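## Task

Slide two large wheels and then one small wheel, in that sequence, onto the blue rod. Then set the rod down on its side gently, with no wheel on the other rod. Once any wheel is on the rod, neither that wheel nor the rod may strike the table or any part that is not on the rod, or the task fails. At the end, release everything and pull the grippers away. The result must stay in place on its own; if it only holds because the robot is holding it, it does not count.

## Robot and tools

ROBOT. There are two Kinova Gen3 seven-joint arms, left_arm and right_arm. Each has a Robotiq 2F-85 parallel gripper. The names are labels only and do not refer to image sides. All poses use one scene frame. Its origin is on the table top midway between the arms, +z is up, +x points out over the table, and left_arm sits on the +y side. The base of left_arm is at (+0.050, +0.379, 0) m with quat_wxyz (+0.998, 0, 0, +0.066). The base of right_arm is at (-0.015, -0.293, 0) m with quat_wxyz (+0.996, 0, 0, +0.089).

THE ROW. Every command is one row of 18 numbers, and it always covers both arms even if only one moves. The first 9 are for left_arm: 7 joint angles, then gripper position, then gripper speed. The next 9 are the same for right_arm. Joint numbers are absolute target angles in radians, not offsets. Within each arm the joint order is unusual: waist (joint_1), shoulder (joint_2), elbow (joint_4), forearm roll (joint_5), upper arm roll (joint_3), wrist pitch (joint_6), wrist roll (joint_7). Stated ranges: waist ±69.115, shoulder ±2.250, elbow ±2.580, forearm roll ±69.115, upper arm roll ±69.115, wrist pitch ±2.100, wrist roll ±69.115. The true end of a joint may be off by up to 0.013 rad. A row is refused if a target is more than 0.013 beyond a stated end and also farther out than the joint's current angle. Targets past the real end are clipped, and the result then reports "joint sent to its limit". To keep a joint still, send back its "Joint targets" value.

GRIPPER NUMBERS. Both are absolute and range from -1 to 1. Position +1 is fully open (85 mm), 0 is about 41 mm, the pads touch near -0.8, and -1 closes until something stops the fingers. Use -1 for a full grip, which gives roughly 190–235 N per pad. For a gentler hold, open first, then close to just under the object's width. To release, command a width larger than the object. Speed -1, 0 and +1 correspond to about 20, 85 and 150 mm/s. A 0 counts as a command, so to leave a gripper unchanged, resend its previous two numbers. Closing pushes the fingertips about 13 mm farther out, so keep that much room above surfaces. end_effector_position is the point between the closed pads. The fingers point along the gripper's +z axis and close along its y axis.

TOOLS.
- execute_actions(actions): a list of actions. Each action is a table of up to 15 rows, and each row runs for one 1/30 s step. If a table has fewer rows, its last row is repeated to fill the 15 steps. An empty list returns the current state and images only.
- move(target, speed, blocking): target is a single absolute 18-number row. All joints follow paths that finish together, so the hand travels on a curve. speed in rad/s (0.01–2, default 0.5) applies to the joint with the farthest to go. Paths last between 0.5 and 10 s. They do not steer around obstacles or the other arm, and faster moves hit harder. Gripper numbers are applied at the start. With blocking=false the result comes back after 0.5 s; poll with wait(0), and use stop or wait before sending anything new.
- wait(seconds 0–10): each arm keeps its last command.
- stop: brakes a running move. Braking needs some room, and the fingers keep moving.
- zoom_image(camera, region [x0,y0,x1,y1] in pixels, at most 504×504): a closer view of the latest image. Cameras: cam_high, cam_low, cam_left_wrist, cam_right_wrist, each 504×504.
- show_instructions: shows the reference image pages.
- read_manual(section "licences"): licence texts only.
- finished_scene(scene): ends that scene, reports whether it succeeded, and loads the next one. It cannot be undone.

MOTION LIMITS. On each step a joint's target is kept within 0.304 rad of its measured angle for the waist, shoulder, upper arm roll and elbow, and within 0.266 rad for the three wrist joints. If a step would put the hand more than 70 mm from where it is, that arm's targets are scaled back. Far goals therefore take several actions, and an unfinished motion has to be commanded again. The simulation keeps running between your replies, with the last command held.

RESULTS. The state line lists each gripper's end_effector_position (m) and end_effector_quat_wxyz in the scene frame. It can be somewhat off, especially at long reach. Joint positions, Joint velocities and Joint targets are given per arm in the joint order above. position_measured_pct is about 50 − 50 × the finger position. If it stops below about 90 before reaching the requested position, something is in the gripper or blocking it. About 90 means the pads met on nothing or on something very thin. Other lines: "joint command not followed" means a clearance check changed the joint targets. HELD marks steps where a check held back part of an arm's row. The move: line reports the outcome (done, off_target, moving, held, fault), limits=held or none, and the joint farthest from its target on each arm. MOTOR HOT appears from 60 °C. At 75 °C an OVER-TEMPERATURE FAULT makes that arm's brakes weak and the arm sinks. Holding loads produces heat, and some heat carries into the next scene. A torque fault occurs when a joint hits its load limit: 50.2 N m for the waist, shoulder, upper arm roll and elbow, 31.6 N m for the wrist joints, with held weight included. The arm then freezes for 10 s and the rest of the call is skipped.

AVOID. Do not knock anything off the table. Once a wheel is on the rod, keep the wheel and the rod from hitting the table or loose parts. Do not let the arms collide or press against each other. Avoid hard presses, fast impacts and dropped objects. Lower the rod softly, open the gripper, and back away before calling finished_scene.

Each tool is called after ">>>" by a JSON object that holds its "name" and its "arguments".

Reference images:

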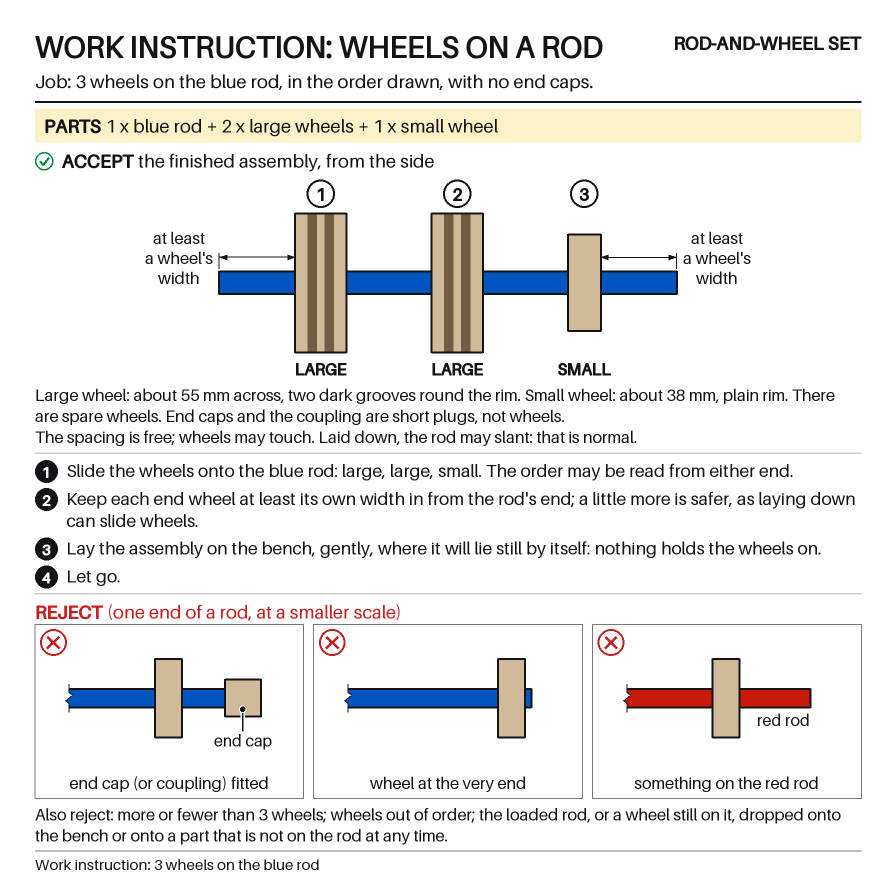

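## Session

>>> {"name": "execute_actions", "arguments": {"actions": []}}

Scene clock: 0.00 s.
left_arm: end_effector_position=(+0.7522, +0.4661, +0.1424) position_measured_pct=90.1 end_effector_quat_wxyz=(-0.137, +0.802, -0.581, -0.002) | right_arm: end_effector_position=(-0.0368, +0.3026, +0.3099) position_measured_pct=70.2 end_effector_quat_wxyz=(+0.107, -0.155, +0.971, +0.147)
Joint names: [waist, shoulder, elbow, forearm roll, upper arm roll, wrist pitch, wrist roll]
Joint positions: left_arm=[ 0.237  1.011  0.831  0.226 -0.489  1.168  3.258] | right_arm=[-1.81   0.493  1.293  0.026  0.377  1.077  0.198]
Joint velocities: left_arm=[ 0.001  0.    -0.     0.001  0.    -0.001 -0.   ] | right_arm=[-0.     0.     0.002 -0.     0.     0.    -0.   ]
Motor temperatures (°C, as the motors report them): left_arm=[29 32 28 36 29 40 34] | right_arm=[33 30 28 32 26 30 40]
Joint targets: left_arm=[0.237 1.011 0.831 0.226 -0.489 1.168 3.258] | right_arm=[-1.810 0.493 1.293 0.026 0.377 1.077 0.198]

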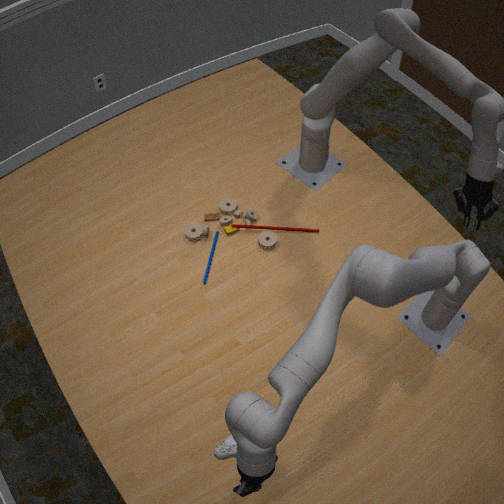

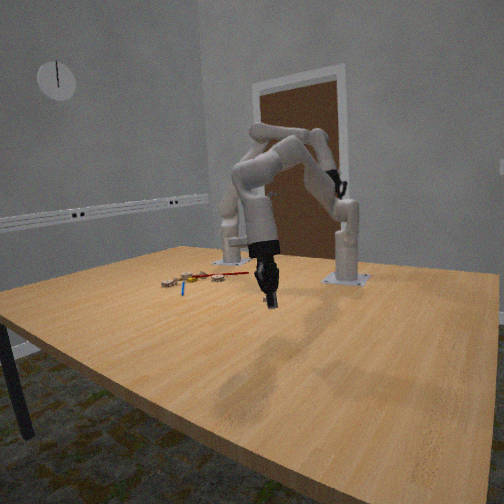

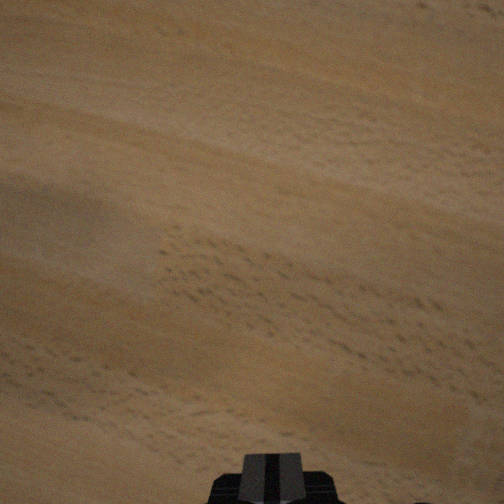

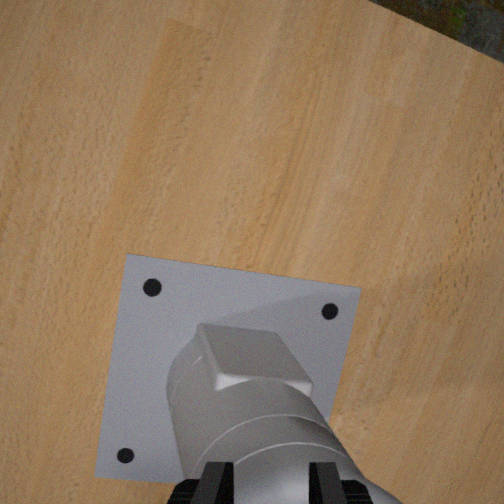

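>>> {"name": "zoom_image", "arguments": {"camera": "cam_high", "region": [160, 170, 340, 310]}}

>>> {"name": "zoom_image", "arguments": {"camera": "cam_low", "region": [140, 240, 280, 320]}}

Region (160, 170, 340, 310) of cam_high's 504x504 image, scaled by 2.800, with more detail than that image has.

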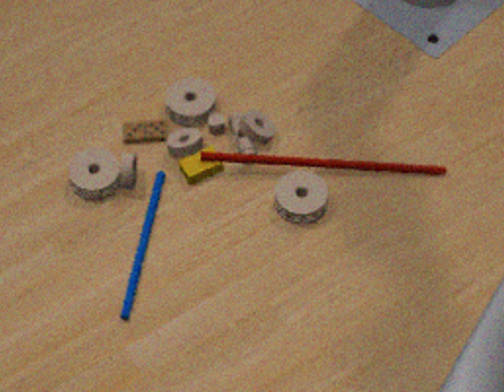

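Region (140, 240, 280, 320) of cam_low's 504x504 image, scaled by 3.600, with more detail than that image has; it fills the top 288 rows of this view, and the rest is white.

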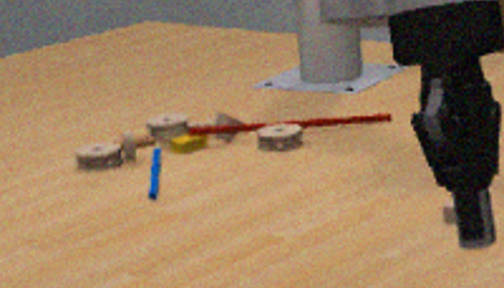

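>>> {"name": "move", "arguments": {"target": [0.237,1.011,0.831,0.226,-0.489,1.168,3.258,1,0, -1.81,0.05,1.8,0.0,0.0,1.1,0.2,1,0], "speed": 1.0}}

>>> {"name": "move", "arguments": {"target": [0.237,1.011,0.831,0.226,-0.489,1.168,3.258,1,0, -0.100,0.166,1.861,0.0,0.0,1.115,0.2,1,0], "speed": 1.2}}

Scene clock: 50.23 s.
left_arm: end_effector_position=(+0.7523, +0.4663, +0.1424) position_measured_pct=0.0 end_effector_quat_wxyz=(-0.138, +0.802, -0.581, -0.002) | right_arm: end_effector_position=(-0.1475, +0.0665, +0.3128) position_measured_pct=0.0 end_effector_quat_wxyz=(-0.010, -0.303, +0.948, +0.095)
Joint names: [waist, shoulder, elbow, forearm roll, upper arm roll, wrist pitch, wrist roll]
Joint positions: left_arm=[ 0.237  1.011  0.831  0.226 -0.489  1.168  3.258] | right_arm=[-1.81  0.05  1.8   0.    0.    1.1   0.2 ]
Joint velocities: left_arm=[ 0.001 -0.001 -0.    -0.    -0.    -0.001 -0.001] | right_arm=[ 0.    -0.001 -0.002  0.     0.     0.     0.   ]
Motor temperatures (°C, as the motors report them): left_arm=[29 33 28 36 29 40 34] | right_arm=[33 31 28 32 26 30 40]
Joint targets: left_arm=[0.237 1.011 0.831 0.226 -0.489 1.168 3.258] | right_arm=[-1.810 0.050 1.800 0.000 -0.000 1.100 0.200]
move: done; limits=none; left_arm: farthest joint: the waist, 0.000 radians from its target (0.000 radians at the start); right_arm: farthest joint: the waist, 0.000 radians from its target (0.000 radians at the start)

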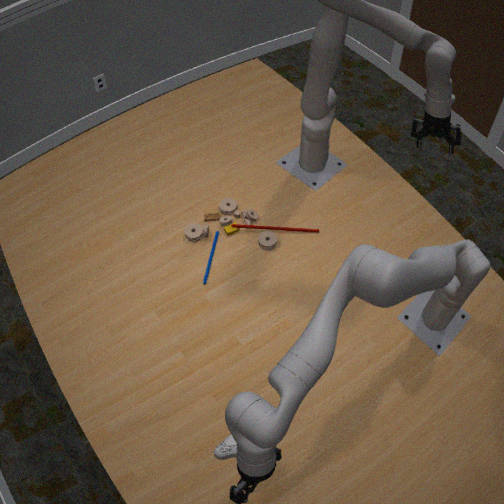

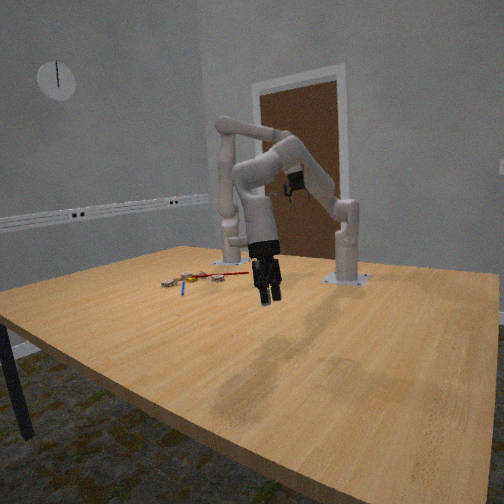

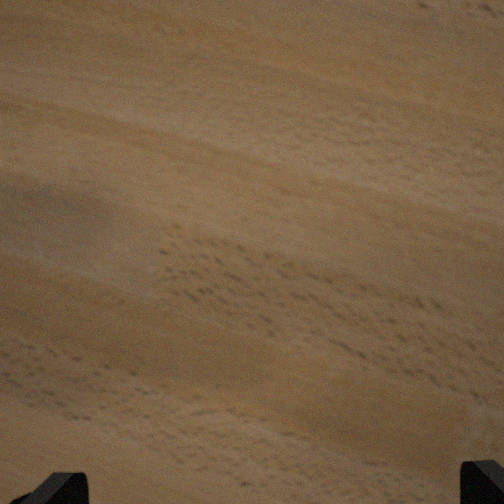

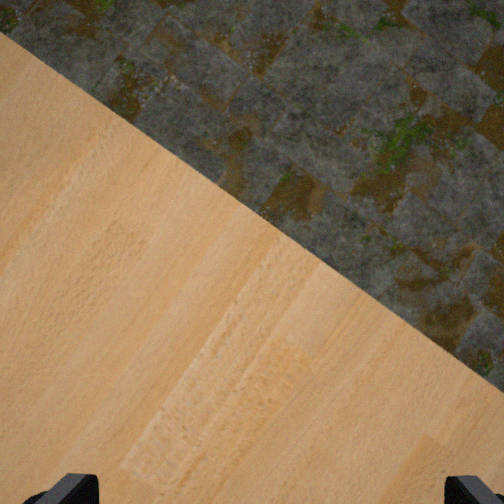

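Scene clock: 52.70 s.
left_arm: end_effector_position=(+0.7523, +0.4663, +0.1424) position_measured_pct=0.0 end_effector_quat_wxyz=(-0.138, +0.802, -0.581, -0.002) | right_arm: end_effector_position=(+0.3299, -0.2202, +0.2500) position_measured_pct=0.0 end_effector_quat_wxyz=(-0.000, +0.519, +0.855, -0.000)
Joint names: [waist, shoulder, elbow, forearm roll, upper arm roll, wrist pitch, wrist roll]
Joint positions: left_arm=[ 0.237  1.011  0.831  0.226 -0.489  1.168  3.258] | right_arm=[-0.1    0.166  1.861  0.     0.     1.115  0.2  ]
Joint velocities: left_arm=[-0.     0.     0.    -0.001  0.     0.001 -0.   ] | right_arm=[ 0.002  0.     0.001  0.    -0.     0.    -0.   ]
Motor temperatures (°C, as the motors report them): left_arm=[29 33 28 36 29 40 34] | right_arm=[33 31 28 32 26 30 40]
Joint targets: left_arm=[0.237 1.011 0.831 0.226 -0.489 1.168 3.258] | right_arm=[-0.100 0.166 1.861 0.000 0.000 1.115 0.200]
move: done; limits=none; left_arm: farthest joint: the waist, 0.000 radians from its target (0.000 radians at the start); right_arm: farthest joint: the waist, 0.000 radians from its target (1.710 radians at the start)

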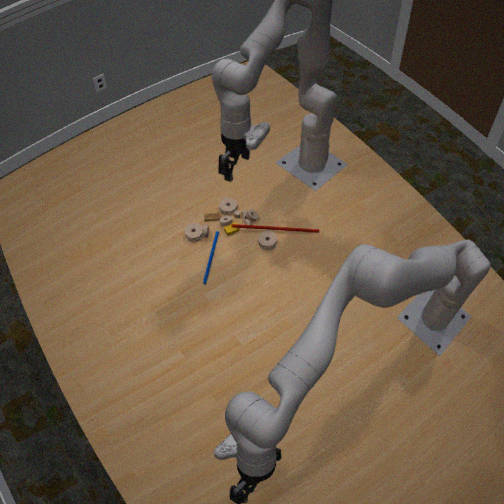

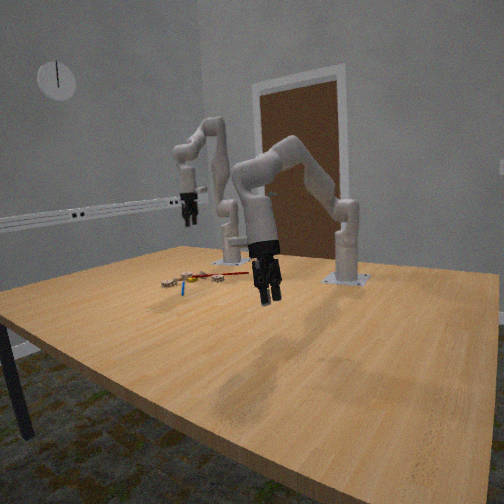

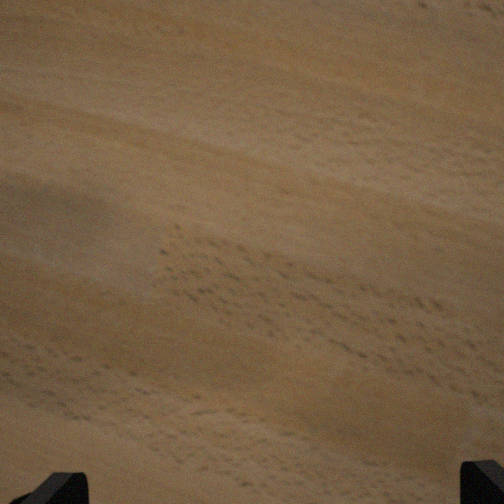

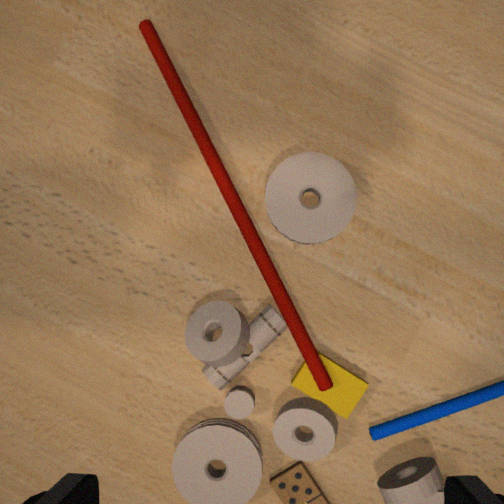

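>>> {"name": "move", "arguments": {"target": [0.517,0.614,1.173,0,0,1.355,3.27,1,0, -0.3546,0.4564,2.0402,0.0,0.0,0.645,-1.161,1,0], "speed": 1.0}}

Scene clock: 122.17 s.
left_arm: end_effector_position=(+0.5496, +0.1502, +0.2498) position_measured_pct=0.0 end_effector_quat_wxyz=(-0.000, -0.611, +0.792, +0.000) | right_arm: end_effector_position=(+0.3202, -0.1243, +0.1001) position_measured_pct=0.0 end_effector_quat_wxyz=(-0.000, +0.891, +0.454, +0.000)
Joint names: [waist, shoulder, elbow, forearm roll, upper arm roll, wrist pitch, wrist roll]
Joint positions: left_arm=[ 0.517  0.614  1.173  0.    -0.     1.355  3.27 ] | right_arm=[-0.354  0.456  2.04  -0.    -0.     0.645 -1.161]
Joint velocities: left_arm=[ 0.001 -0.003  0.001  0.     0.     0.001  0.   ] | right_arm=[-0.003  0.003 -0.002  0.     0.    -0.    -0.   ]
Motor temperatures (°C, as the motors report them): left_arm=[29 35 29 36 29 40 34] | right_arm=[33 31 28 32 26 30 40]
Joint targets: left_arm=[0.517 0.614 1.173 0.000 0.000 1.355 3.270] | right_arm=[-0.355 0.456 2.040 0.000 0.000 0.645 -1.161]
move: done; limits=none; left_arm: farthest joint: the waist, 0.000 radians from its target (0.280 radians at the start); right_arm: farthest joint: the waist, 0.000 radians from its target (0.255 radians at the start)

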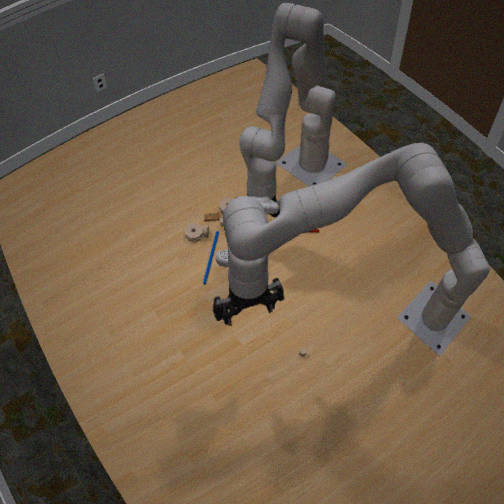

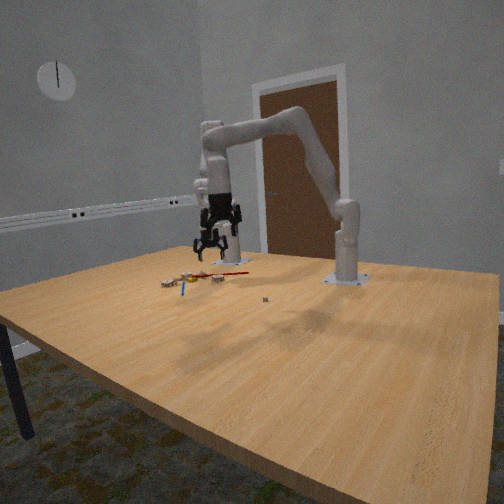

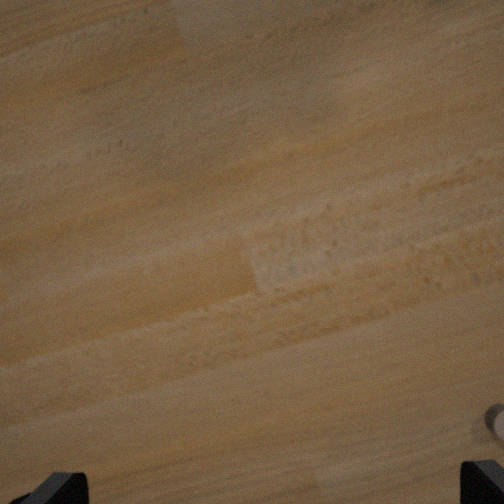

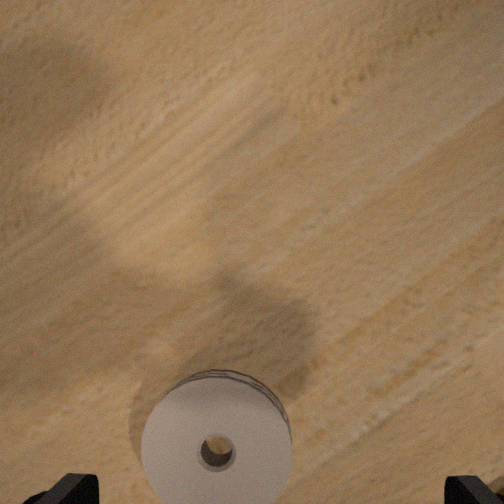

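>>> {"name": "move", "arguments": {"target": [0.517,0.614,1.173,0,0,1.355,3.27,1,0, -0.3991,0.5185,2.1445,0.0,0.0,0.4786,-1.205,1,0], "speed": 0.5}}

Scene clock: 137.60 s.
left_arm: end_effector_position=(+0.5496, +0.1502, +0.2500) position_measured_pct=0.0 end_effector_quat_wxyz=(-0.000, -0.611, +0.792, +0.000) | right_arm: end_effector_position=(+0.2946, -0.1210, +0.0600) position_measured_pct=0.0 end_effector_quat_wxyz=(-0.000, +0.891, +0.454, +0.000)
Joint names: [waist, shoulder, elbow, forearm roll, upper arm roll, wrist pitch, wrist roll]
Joint positions: left_arm=[0.517 0.614 1.173 0.    0.    1.355 3.27 ] | right_arm=[-0.399  0.518  2.144 -0.    -0.     0.479 -1.205]
Joint velocities: left_arm=[ 0.001  0.001  0.     0.001  0.    -0.001  0.   ] | right_arm=[-0.002  0.002 -0.001  0.     0.    -0.    -0.   ]
Motor temperatures (°C, as the motors report them): left_arm=[29 35 29 36 29 40 34] | right_arm=[33 31 28 32 26 30 40]
Joint targets: left_arm=[0.517 0.614 1.173 0.000 0.000 1.355 3.270] | right_arm=[-0.399 0.519 2.144 0.000 0.000 0.479 -1.205]
move: done; limits=none; left_arm: farthest joint: the waist, 0.000 radians from its target (0.000 radians at the start); right_arm: farthest joint: the waist, 0.000 radians from its target (0.045 radians at the start)

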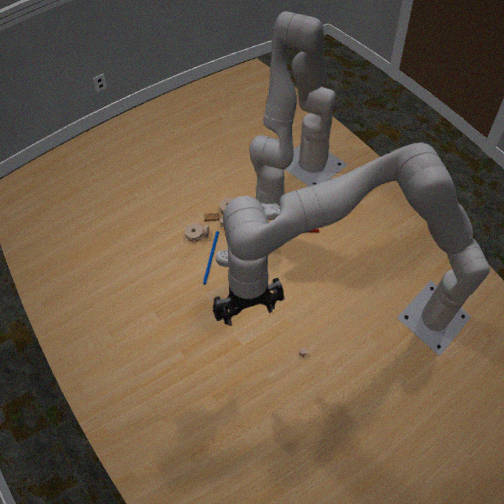

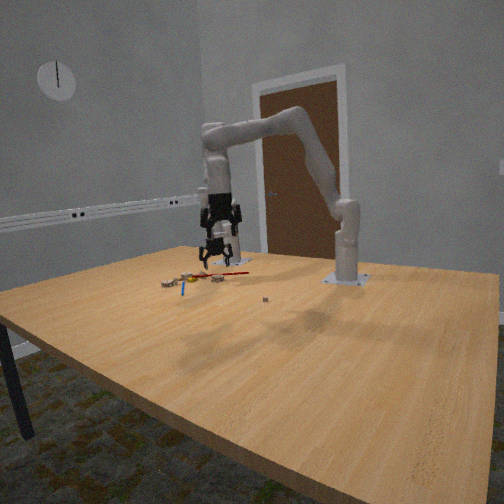

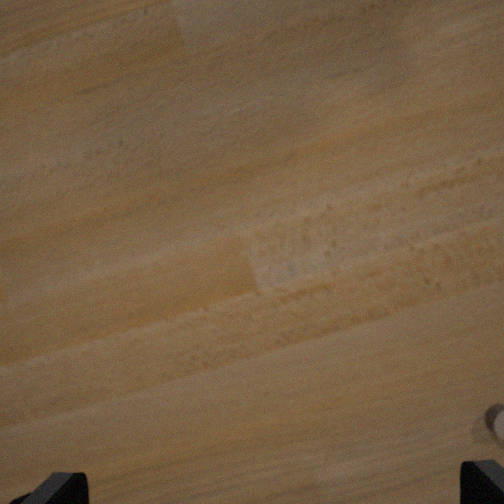

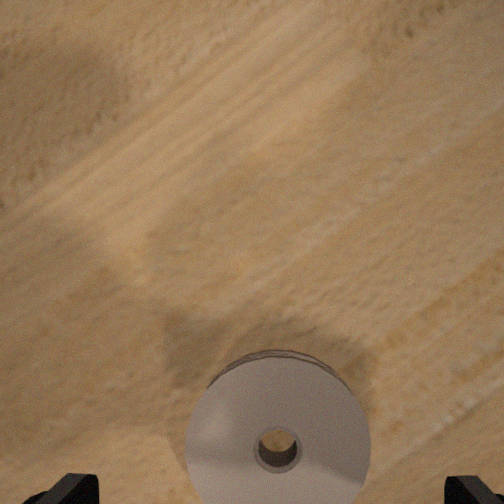

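>>> {"name": "move", "arguments": {"target": [0.517,0.614,1.173,0,0,1.355,3.27,1,0, -0.3977,0.603,2.1429,0.0,0.0,0.3957,-1.204,1,0], "speed": 0.4}}

Scene clock: 156.70 s.
left_arm: end_effector_position=(+0.5496, +0.1502, +0.2500) position_measured_pct=0.0 end_effector_quat_wxyz=(-0.000, -0.611, +0.792, +0.000) | right_arm: end_effector_position=(+0.3003, -0.1179, +0.0301) position_measured_pct=0.0 end_effector_quat_wxyz=(-0.000, +0.891, +0.454, +0.000)
Joint names: [waist, shoulder, elbow, forearm roll, upper arm roll, wrist pitch, wrist roll]
Joint positions: left_arm=[0.517 0.614 1.173 0.    0.    1.355 3.27 ] | right_arm=[-0.398  0.603  2.143  0.    -0.     0.396 -1.204]
Joint velocities: left_arm=[ 0.  0. -0. -0.  0. -0. -0.] | right_arm=[-0.     0.003 -0.001  0.    -0.    -0.    -0.   ]
Motor temperatures (°C, as the motors report them): left_arm=[29 35 29 36 29 40 34] | right_arm=[33 32 28 32 26 30 40]
Joint targets: left_arm=[0.517 0.614 1.173 0.000 0.000 1.355 3.270] | right_arm=[-0.398 0.603 2.143 0.000 0.000 0.396 -1.204]
move: done; limits=none; left_arm: farthest joint: the waist, 0.000 radians from its target (0.000 radians at the start); right_arm: farthest joint: the waist, 0.000 radians from its target (0.001 radians at the start)

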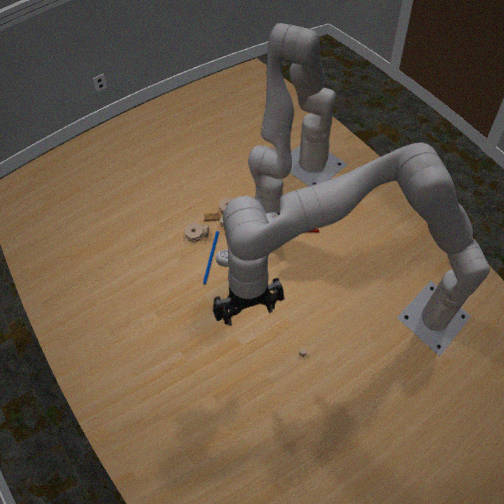

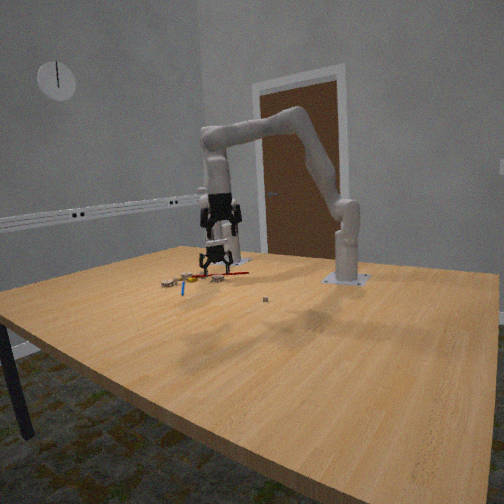

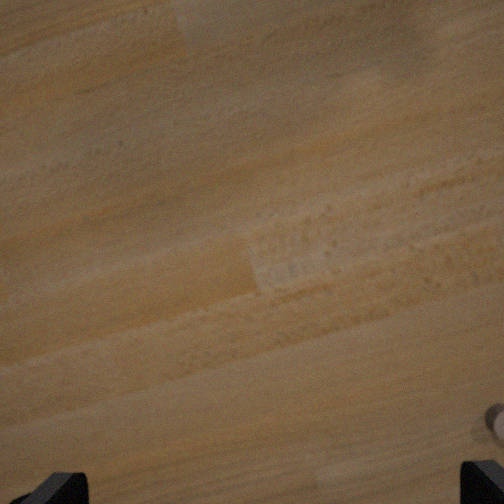

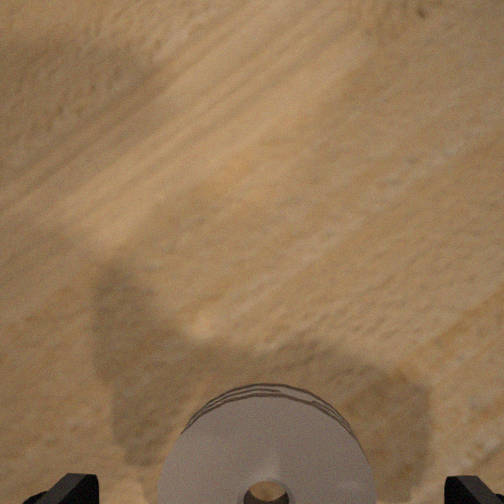

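>>> {"name": "move", "arguments": {"target": [0.517,0.614,1.173,0,0,1.355,3.27,1,0, -0.3977,0.6319,2.1479,0.0,0.0,0.3618,-1.204,1,0], "speed": 0.2}}

>>> {"name": "execute_actions", "arguments": {"actions": [[[0.517,0.614,1.173,0,0,1.355,3.27,1,0, -0.3977,0.6319,2.1479,0.0,0.0,0.3618,-1.204,-1,0]],[[0.517,0.614,1.173,0,0,1.355,3.27,1,0, -0.3977,0.6319,2.1479,0.0,0.0,0.3618,-1.204,-1,0]]]}}

Scene clock: 166.50 s.
left_arm: end_effector_position=(+0.5496, +0.1502, +0.2500) position_measured_pct=0.0 end_effector_quat_wxyz=(-0.000, -0.611, +0.792, +0.000) | right_arm: end_effector_position=(+0.3003, -0.1179, +0.0191) position_measured_pct=0.0 end_effector_quat_wxyz=(-0.000, +0.891, +0.454, +0.000)
Joint names: [waist, shoulder, elbow, forearm roll, upper arm roll, wrist pitch, wrist roll]
Joint positions: left_arm=[0.517 0.614 1.173 0.    0.    1.355 3.27 ] | right_arm=[-0.398  0.632  2.148 -0.    -0.     0.362 -1.204]
Joint velocities: left_arm=[-0.    -0.    -0.001 -0.    -0.001  0.001  0.001] | right_arm=[-0.     0.002  0.    -0.001 -0.    -0.    -0.   ]
Motor temperatures (°C, as the motors report them): left_arm=[29 35 29 36 29 40 34] | right_arm=[33 32 28 32 26 30 40]
Joint targets: left_arm=[0.517 0.614 1.173 0.000 0.000 1.355 3.270] | right_arm=[-0.398 0.632 2.148 0.000 0.000 0.362 -1.204]
move: done; limits=none; left_arm: farthest joint: the waist, 0.000 radians from its target (0.000 radians at the start); right_arm: farthest joint: the waist, 0.000 radians from its target (0.000 radians at the start)

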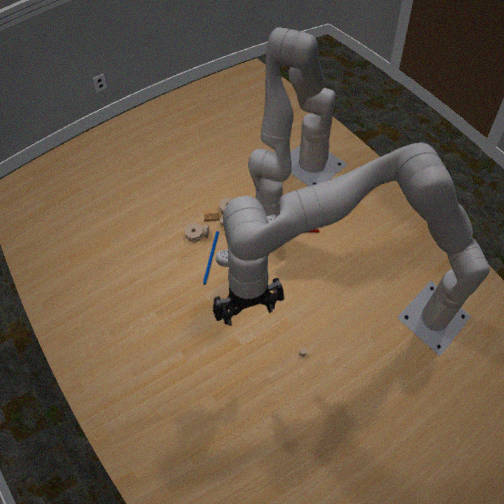

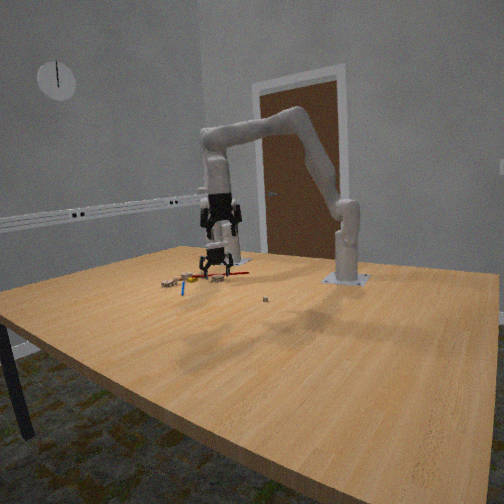

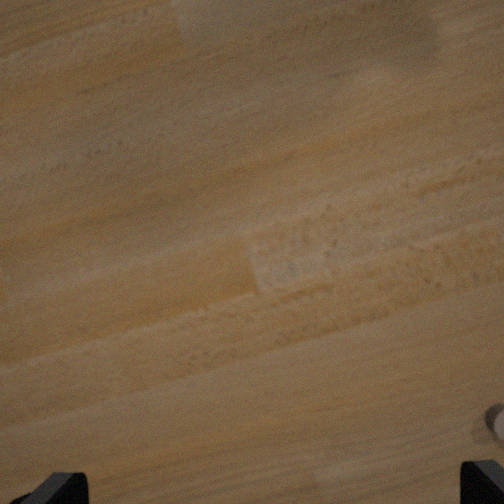

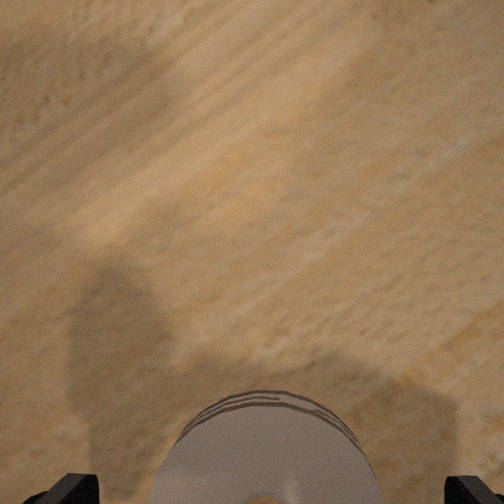

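Scene clock: 167.50 s.
left_arm: end_effector_position=(+0.5496, +0.1502, +0.2500) position_measured_pct=0.0 end_effector_quat_wxyz=(-0.000, -0.611, +0.792, +0.000) | right_arm: end_effector_position=(+0.3002, -0.1179, +0.0200) position_measured_pct=38.9 end_effector_quat_wxyz=(-0.000, +0.891, +0.454, +0.000)
Joint names: [waist, shoulder, elbow, forearm roll, upper arm roll, wrist pitch, wrist roll]
Joint positions: left_arm=[0.517 0.614 1.173 0.    0.    1.355 3.27 ] | right_arm=[-0.398  0.629  2.148 -0.    -0.     0.363 -1.204]
Joint velocities: left_arm=[ 0.    -0.001 -0.    -0.     0.     0.001 -0.   ] | right_arm=[-0.    -0.    -0.001 -0.    -0.    -0.     0.   ]
Motor temperatures (°C, as the motors report them): left_arm=[29 35 29 36 29 40 34] | right_arm=[33 32 28 32 26 30 40]
Joint targets: left_arm=[0.517 0.614 1.173 0.000 0.000 1.355 3.270] | right_arm=[-0.398 0.632 2.148 0.000 0.000 0.362 -1.204]
Step readings (joint positions; steps 1 to 15: 1st action; 16 to 30: 2nd action):
0: left_arm=[0.517 0.614 1.173 0.000 0.000 1.355 3.270] | right_arm=[-0.398 0.632 2.148 -0.000 -0.000 0.362 -1.204]
1: left_arm=[0.517 0.614 1.173 0.000 0.000 1.355 3.270] | right_arm=[-0.398 0.632 2.148 0.000 -0.000 0.362 -1.204]
2: left_arm=[0.517 0.614 1.173 0.000 0.000 1.355 3.270] | right_arm=[-0.398 0.632 2.148 -0.000 0.000 0.362 -1.204]
4: left_arm=[0.517 0.614 1.173 0.000 0.000 1.355 3.270] | right_arm=[-0.398 0.632 2.148 0.000 0.000 0.362 -1.204]
8: left_arm=[0.517 0.614 1.173 0.000 0.000 1.355 3.270] | right_arm=[-0.398 0.632 2.148 0.000 -0.000 0.362 -1.204]
15: left_arm=[0.517 0.614 1.173 0.000 0.000 1.355 3.270] | right_arm=[-0.398 0.630 2.148 -0.000 -0.000 0.363 -1.204]
16: left_arm=[0.517 0.614 1.173 -0.000 0.000 1.355 3.270] | right_arm=[-0.398 0.630 2.148 -0.000 -0.000 0.363 -1.204]
17: left_arm=[0.517 0.614 1.173 0.000 0.000 1.355 3.270] | right_arm=[-0.398 0.629 2.148 -0.000 0.000 0.363 -1.204]
19: left_arm=[0.517 0.614 1.173 0.000 0.000 1.355 3.270] | right_arm=[-0.398 0.629 2.148 -0.000 -0.000 0.363 -1.204]
23: left_arm=[0.517 0.614 1.173 -0.000 0.000 1.355 3.270] | right_arm=[-0.398 0.629 2.148 -0.000 -0.000 0.363 -1.204]
30: Joint positions above

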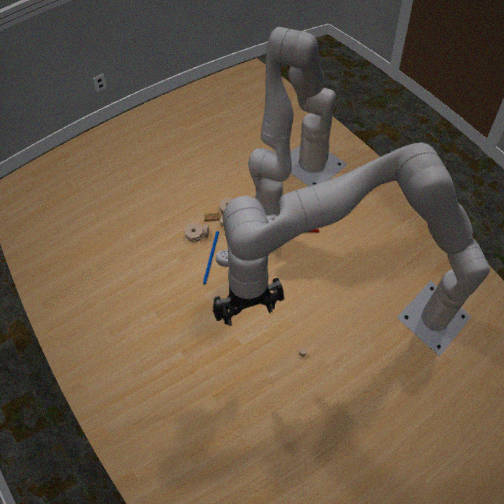

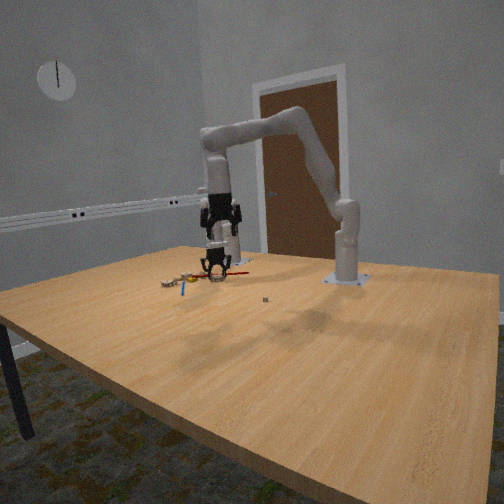

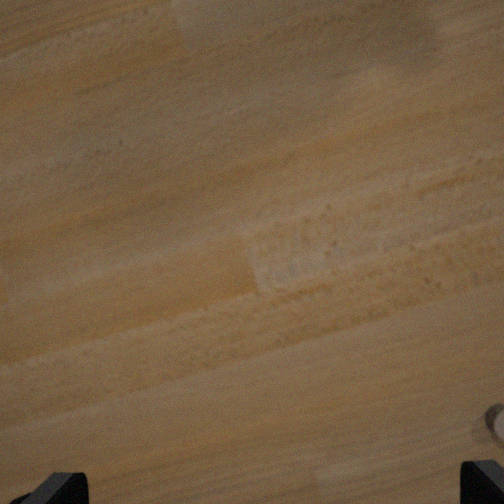

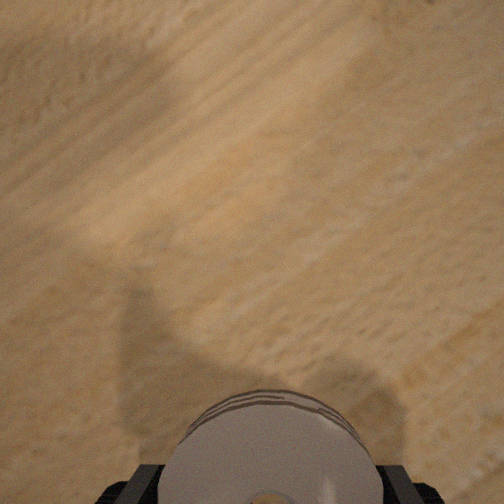

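>>> {"name": "move", "arguments": {"target": [0.517,0.614,1.173,0,0,1.355,3.27,1,0, -0.3977,0.3,1.95,0.0,0.0,0.89,-1.204,-1,0], "speed": 0.8}}

>>> {"name": "move", "arguments": {"target": [0.517,0.614,1.173,0,0,1.355,3.276,1,0, 0.8,0.3,1.95,0.0,0.0,0.89,0.0,-1,0], "speed": 1.2}}

>>> {"name": "move", "arguments": {"target": [1.0084,1.0799,0.6566,0,0,1.4051,3.276,1,0, 0.8,0.3,1.95,0.0,0.0,0.89,0.0,-1,0], "speed": 0.8}}

Scene clock: 178.70 s.
left_arm: end_effector_position=(+0.5496, +0.1502, +0.2500) position_measured_pct=0.0 end_effector_quat_wxyz=(-0.000, -0.611, +0.792, +0.000) | right_arm: end_effector_position=(+0.3083, -0.1127, +0.1779) position_measured_pct=38.9 end_effector_quat_wxyz=(-0.000, +0.891, +0.454, +0.001)
Joint names: [waist, shoulder, elbow, forearm roll, upper arm roll, wrist pitch, wrist roll]
Joint positions: left_arm=[0.517 0.614 1.173 0.    0.    1.355 3.27 ] | right_arm=[-0.398  0.3    1.95   0.     0.     0.89  -1.204]
Joint velocities: left_arm=[-0.     0.    -0.    -0.001  0.    -0.001  0.   ] | right_arm=[ 0.    -0.002  0.001 -0.    -0.     0.     0.   ]
Motor temperatures (°C, as the motors report them): left_arm=[29 35 29 36 29 40 34] | right_arm=[33 32 28 32 26 30 40]
Joint targets: left_arm=[0.517 0.614 1.173 0.000 0.000 1.355 3.270] | right_arm=[-0.398 0.300 1.950 0.000 0.000 0.890 -1.204]
move: done; limits=none; left_arm: farthest joint: the waist, 0.000 radians from its target (0.000 radians at the start); right_arm: farthest joint: the waist, 0.000 radians from its target (0.000 radians at the start)

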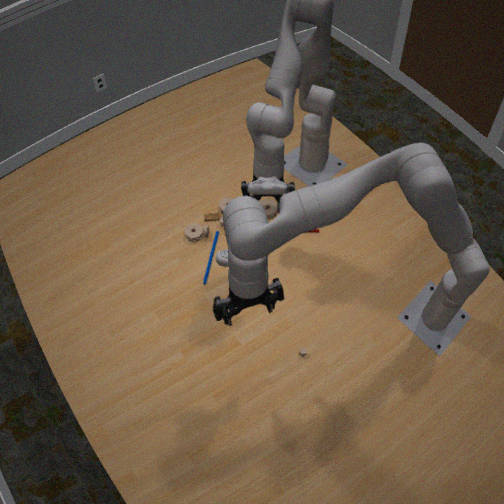

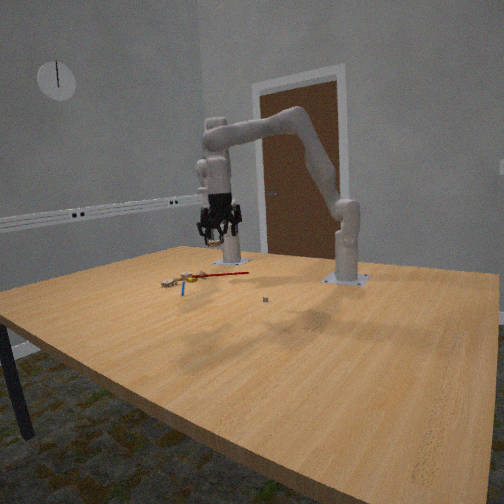

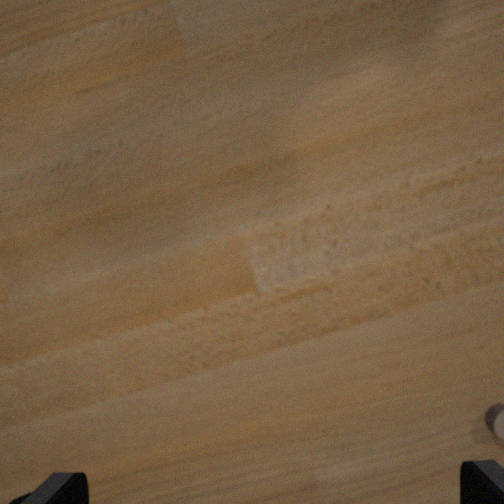

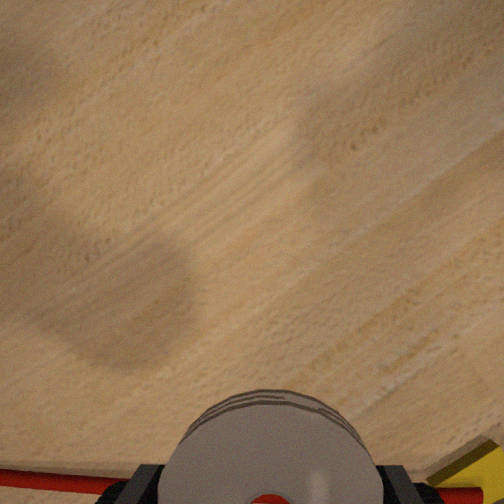

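Scene clock: 180.63 s.
left_arm: end_effector_position=(+0.5496, +0.1502, +0.2500) position_measured_pct=0.0 end_effector_quat_wxyz=(-0.000, -0.613, +0.790, +0.000) | right_arm: end_effector_position=(+0.2710, -0.5283, +0.1780) position_measured_pct=38.9 end_effector_quat_wxyz=(+0.001, +0.889, +0.457, +0.000)
Joint names: [waist, shoulder, elbow, forearm roll, upper arm roll, wrist pitch, wrist roll]
Joint positions: left_arm=[0.517 0.614 1.173 0.    0.    1.355 3.276] | right_arm=[ 0.8   0.3   1.95  0.    0.    0.89 -0.  ]
Joint velocities: left_arm=[ 0.001  0.    -0.    -0.002 -0.    -0.     0.   ] | right_arm=[ 0.003 -0.     0.001  0.    -0.     0.    -0.   ]
Motor temperatures (°C, as the motors report them): left_arm=[29 35 29 36 29 40 34] | right_arm=[33 32 28 32 26 30 40]
Joint targets: left_arm=[0.517 0.614 1.173 0.000 0.000 1.355 3.276] | right_arm=[0.800 0.300 1.950 0.000 0.000 0.890 0.000]
move: done; limits=none; left_arm: farthest joint: the waist, 0.000 radians from its target (0.000 radians at the start); right_arm: farthest joint: the waist, 0.000 radians from its target (1.198 radians at the start)

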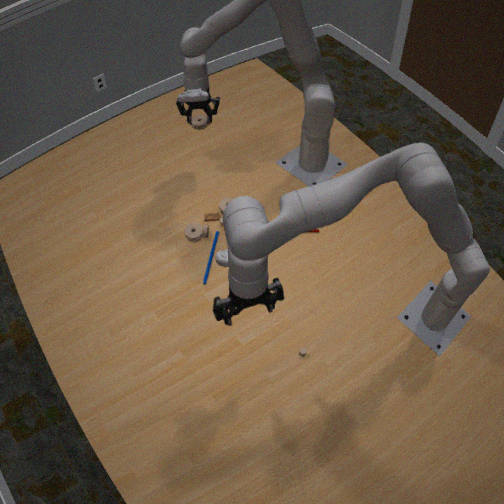

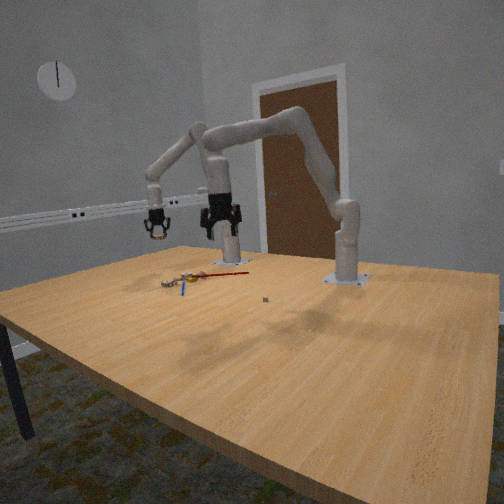

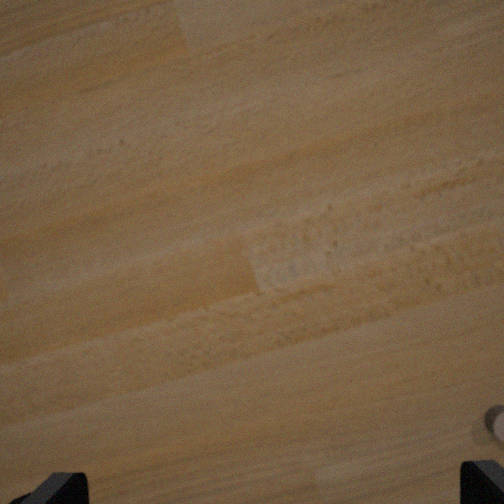

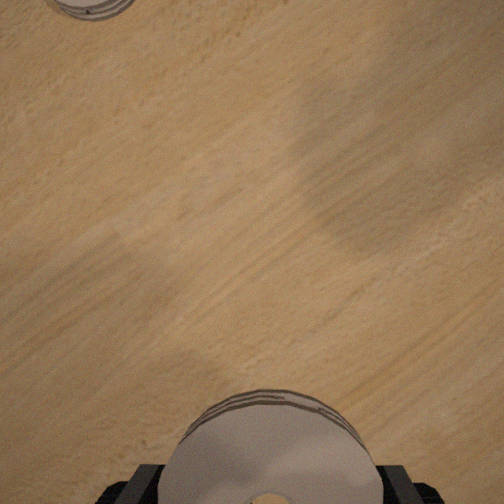

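Scene clock: 182.03 s.
left_arm: end_effector_position=(+0.4668, -0.1598, +0.1201) position_measured_pct=0.0 end_effector_quat_wxyz=(+0.000, -0.403, +0.915, -0.000) | right_arm: end_effector_position=(+0.2709, -0.5284, +0.1780) position_measured_pct=38.9 end_effector_quat_wxyz=(+0.001, +0.889, +0.457, +0.000)
Joint names: [waist, shoulder, elbow, forearm roll, upper arm roll, wrist pitch, wrist roll]
Joint positions: left_arm=[1.008 1.08  0.657 0.    0.    1.405 3.276] | right_arm=[ 0.8   0.3   1.95 -0.    0.    0.89 -0.  ]
Joint velocities: left_arm=[ 0.002  0.001 -0.    -0.001 -0.     0.    -0.   ] | right_arm=[-0.  0. -0. -0. -0. -0.  0.]
Motor temperatures (°C, as the motors report them): left_arm=[29 35 29 36 29 40 34] | right_arm=[33 32 28 32 26 30 40]
Joint targets: left_arm=[1.008 1.080 0.657 0.000 0.000 1.405 3.276] | right_arm=[0.800 0.300 1.950 0.000 0.000 0.890 0.000]
move: done; limits=none; left_arm: farthest joint: the waist, 0.000 radians from its target (0.491 radians at the start); right_arm: farthest joint: the waist, 0.000 radians from its target (0.000 radians at the start)

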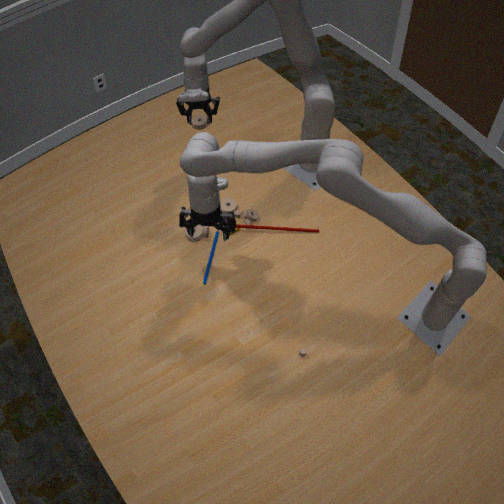

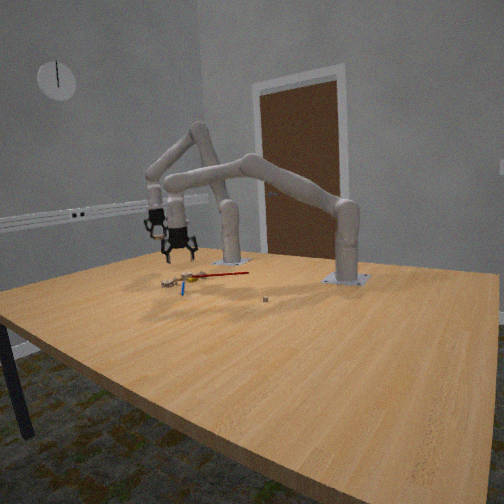

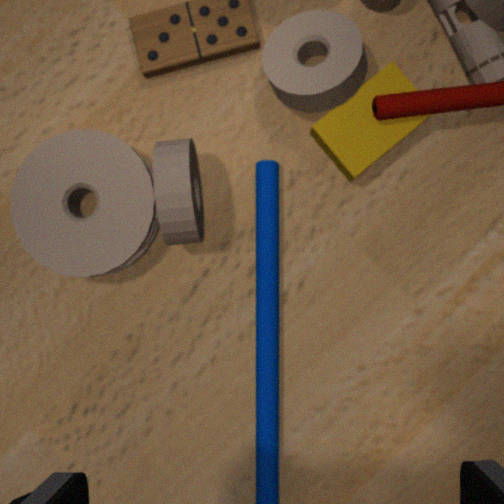

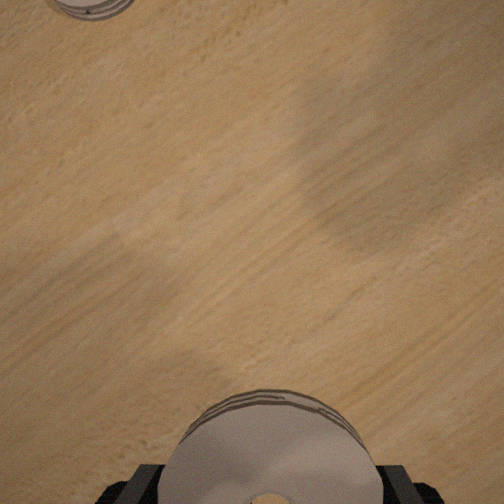

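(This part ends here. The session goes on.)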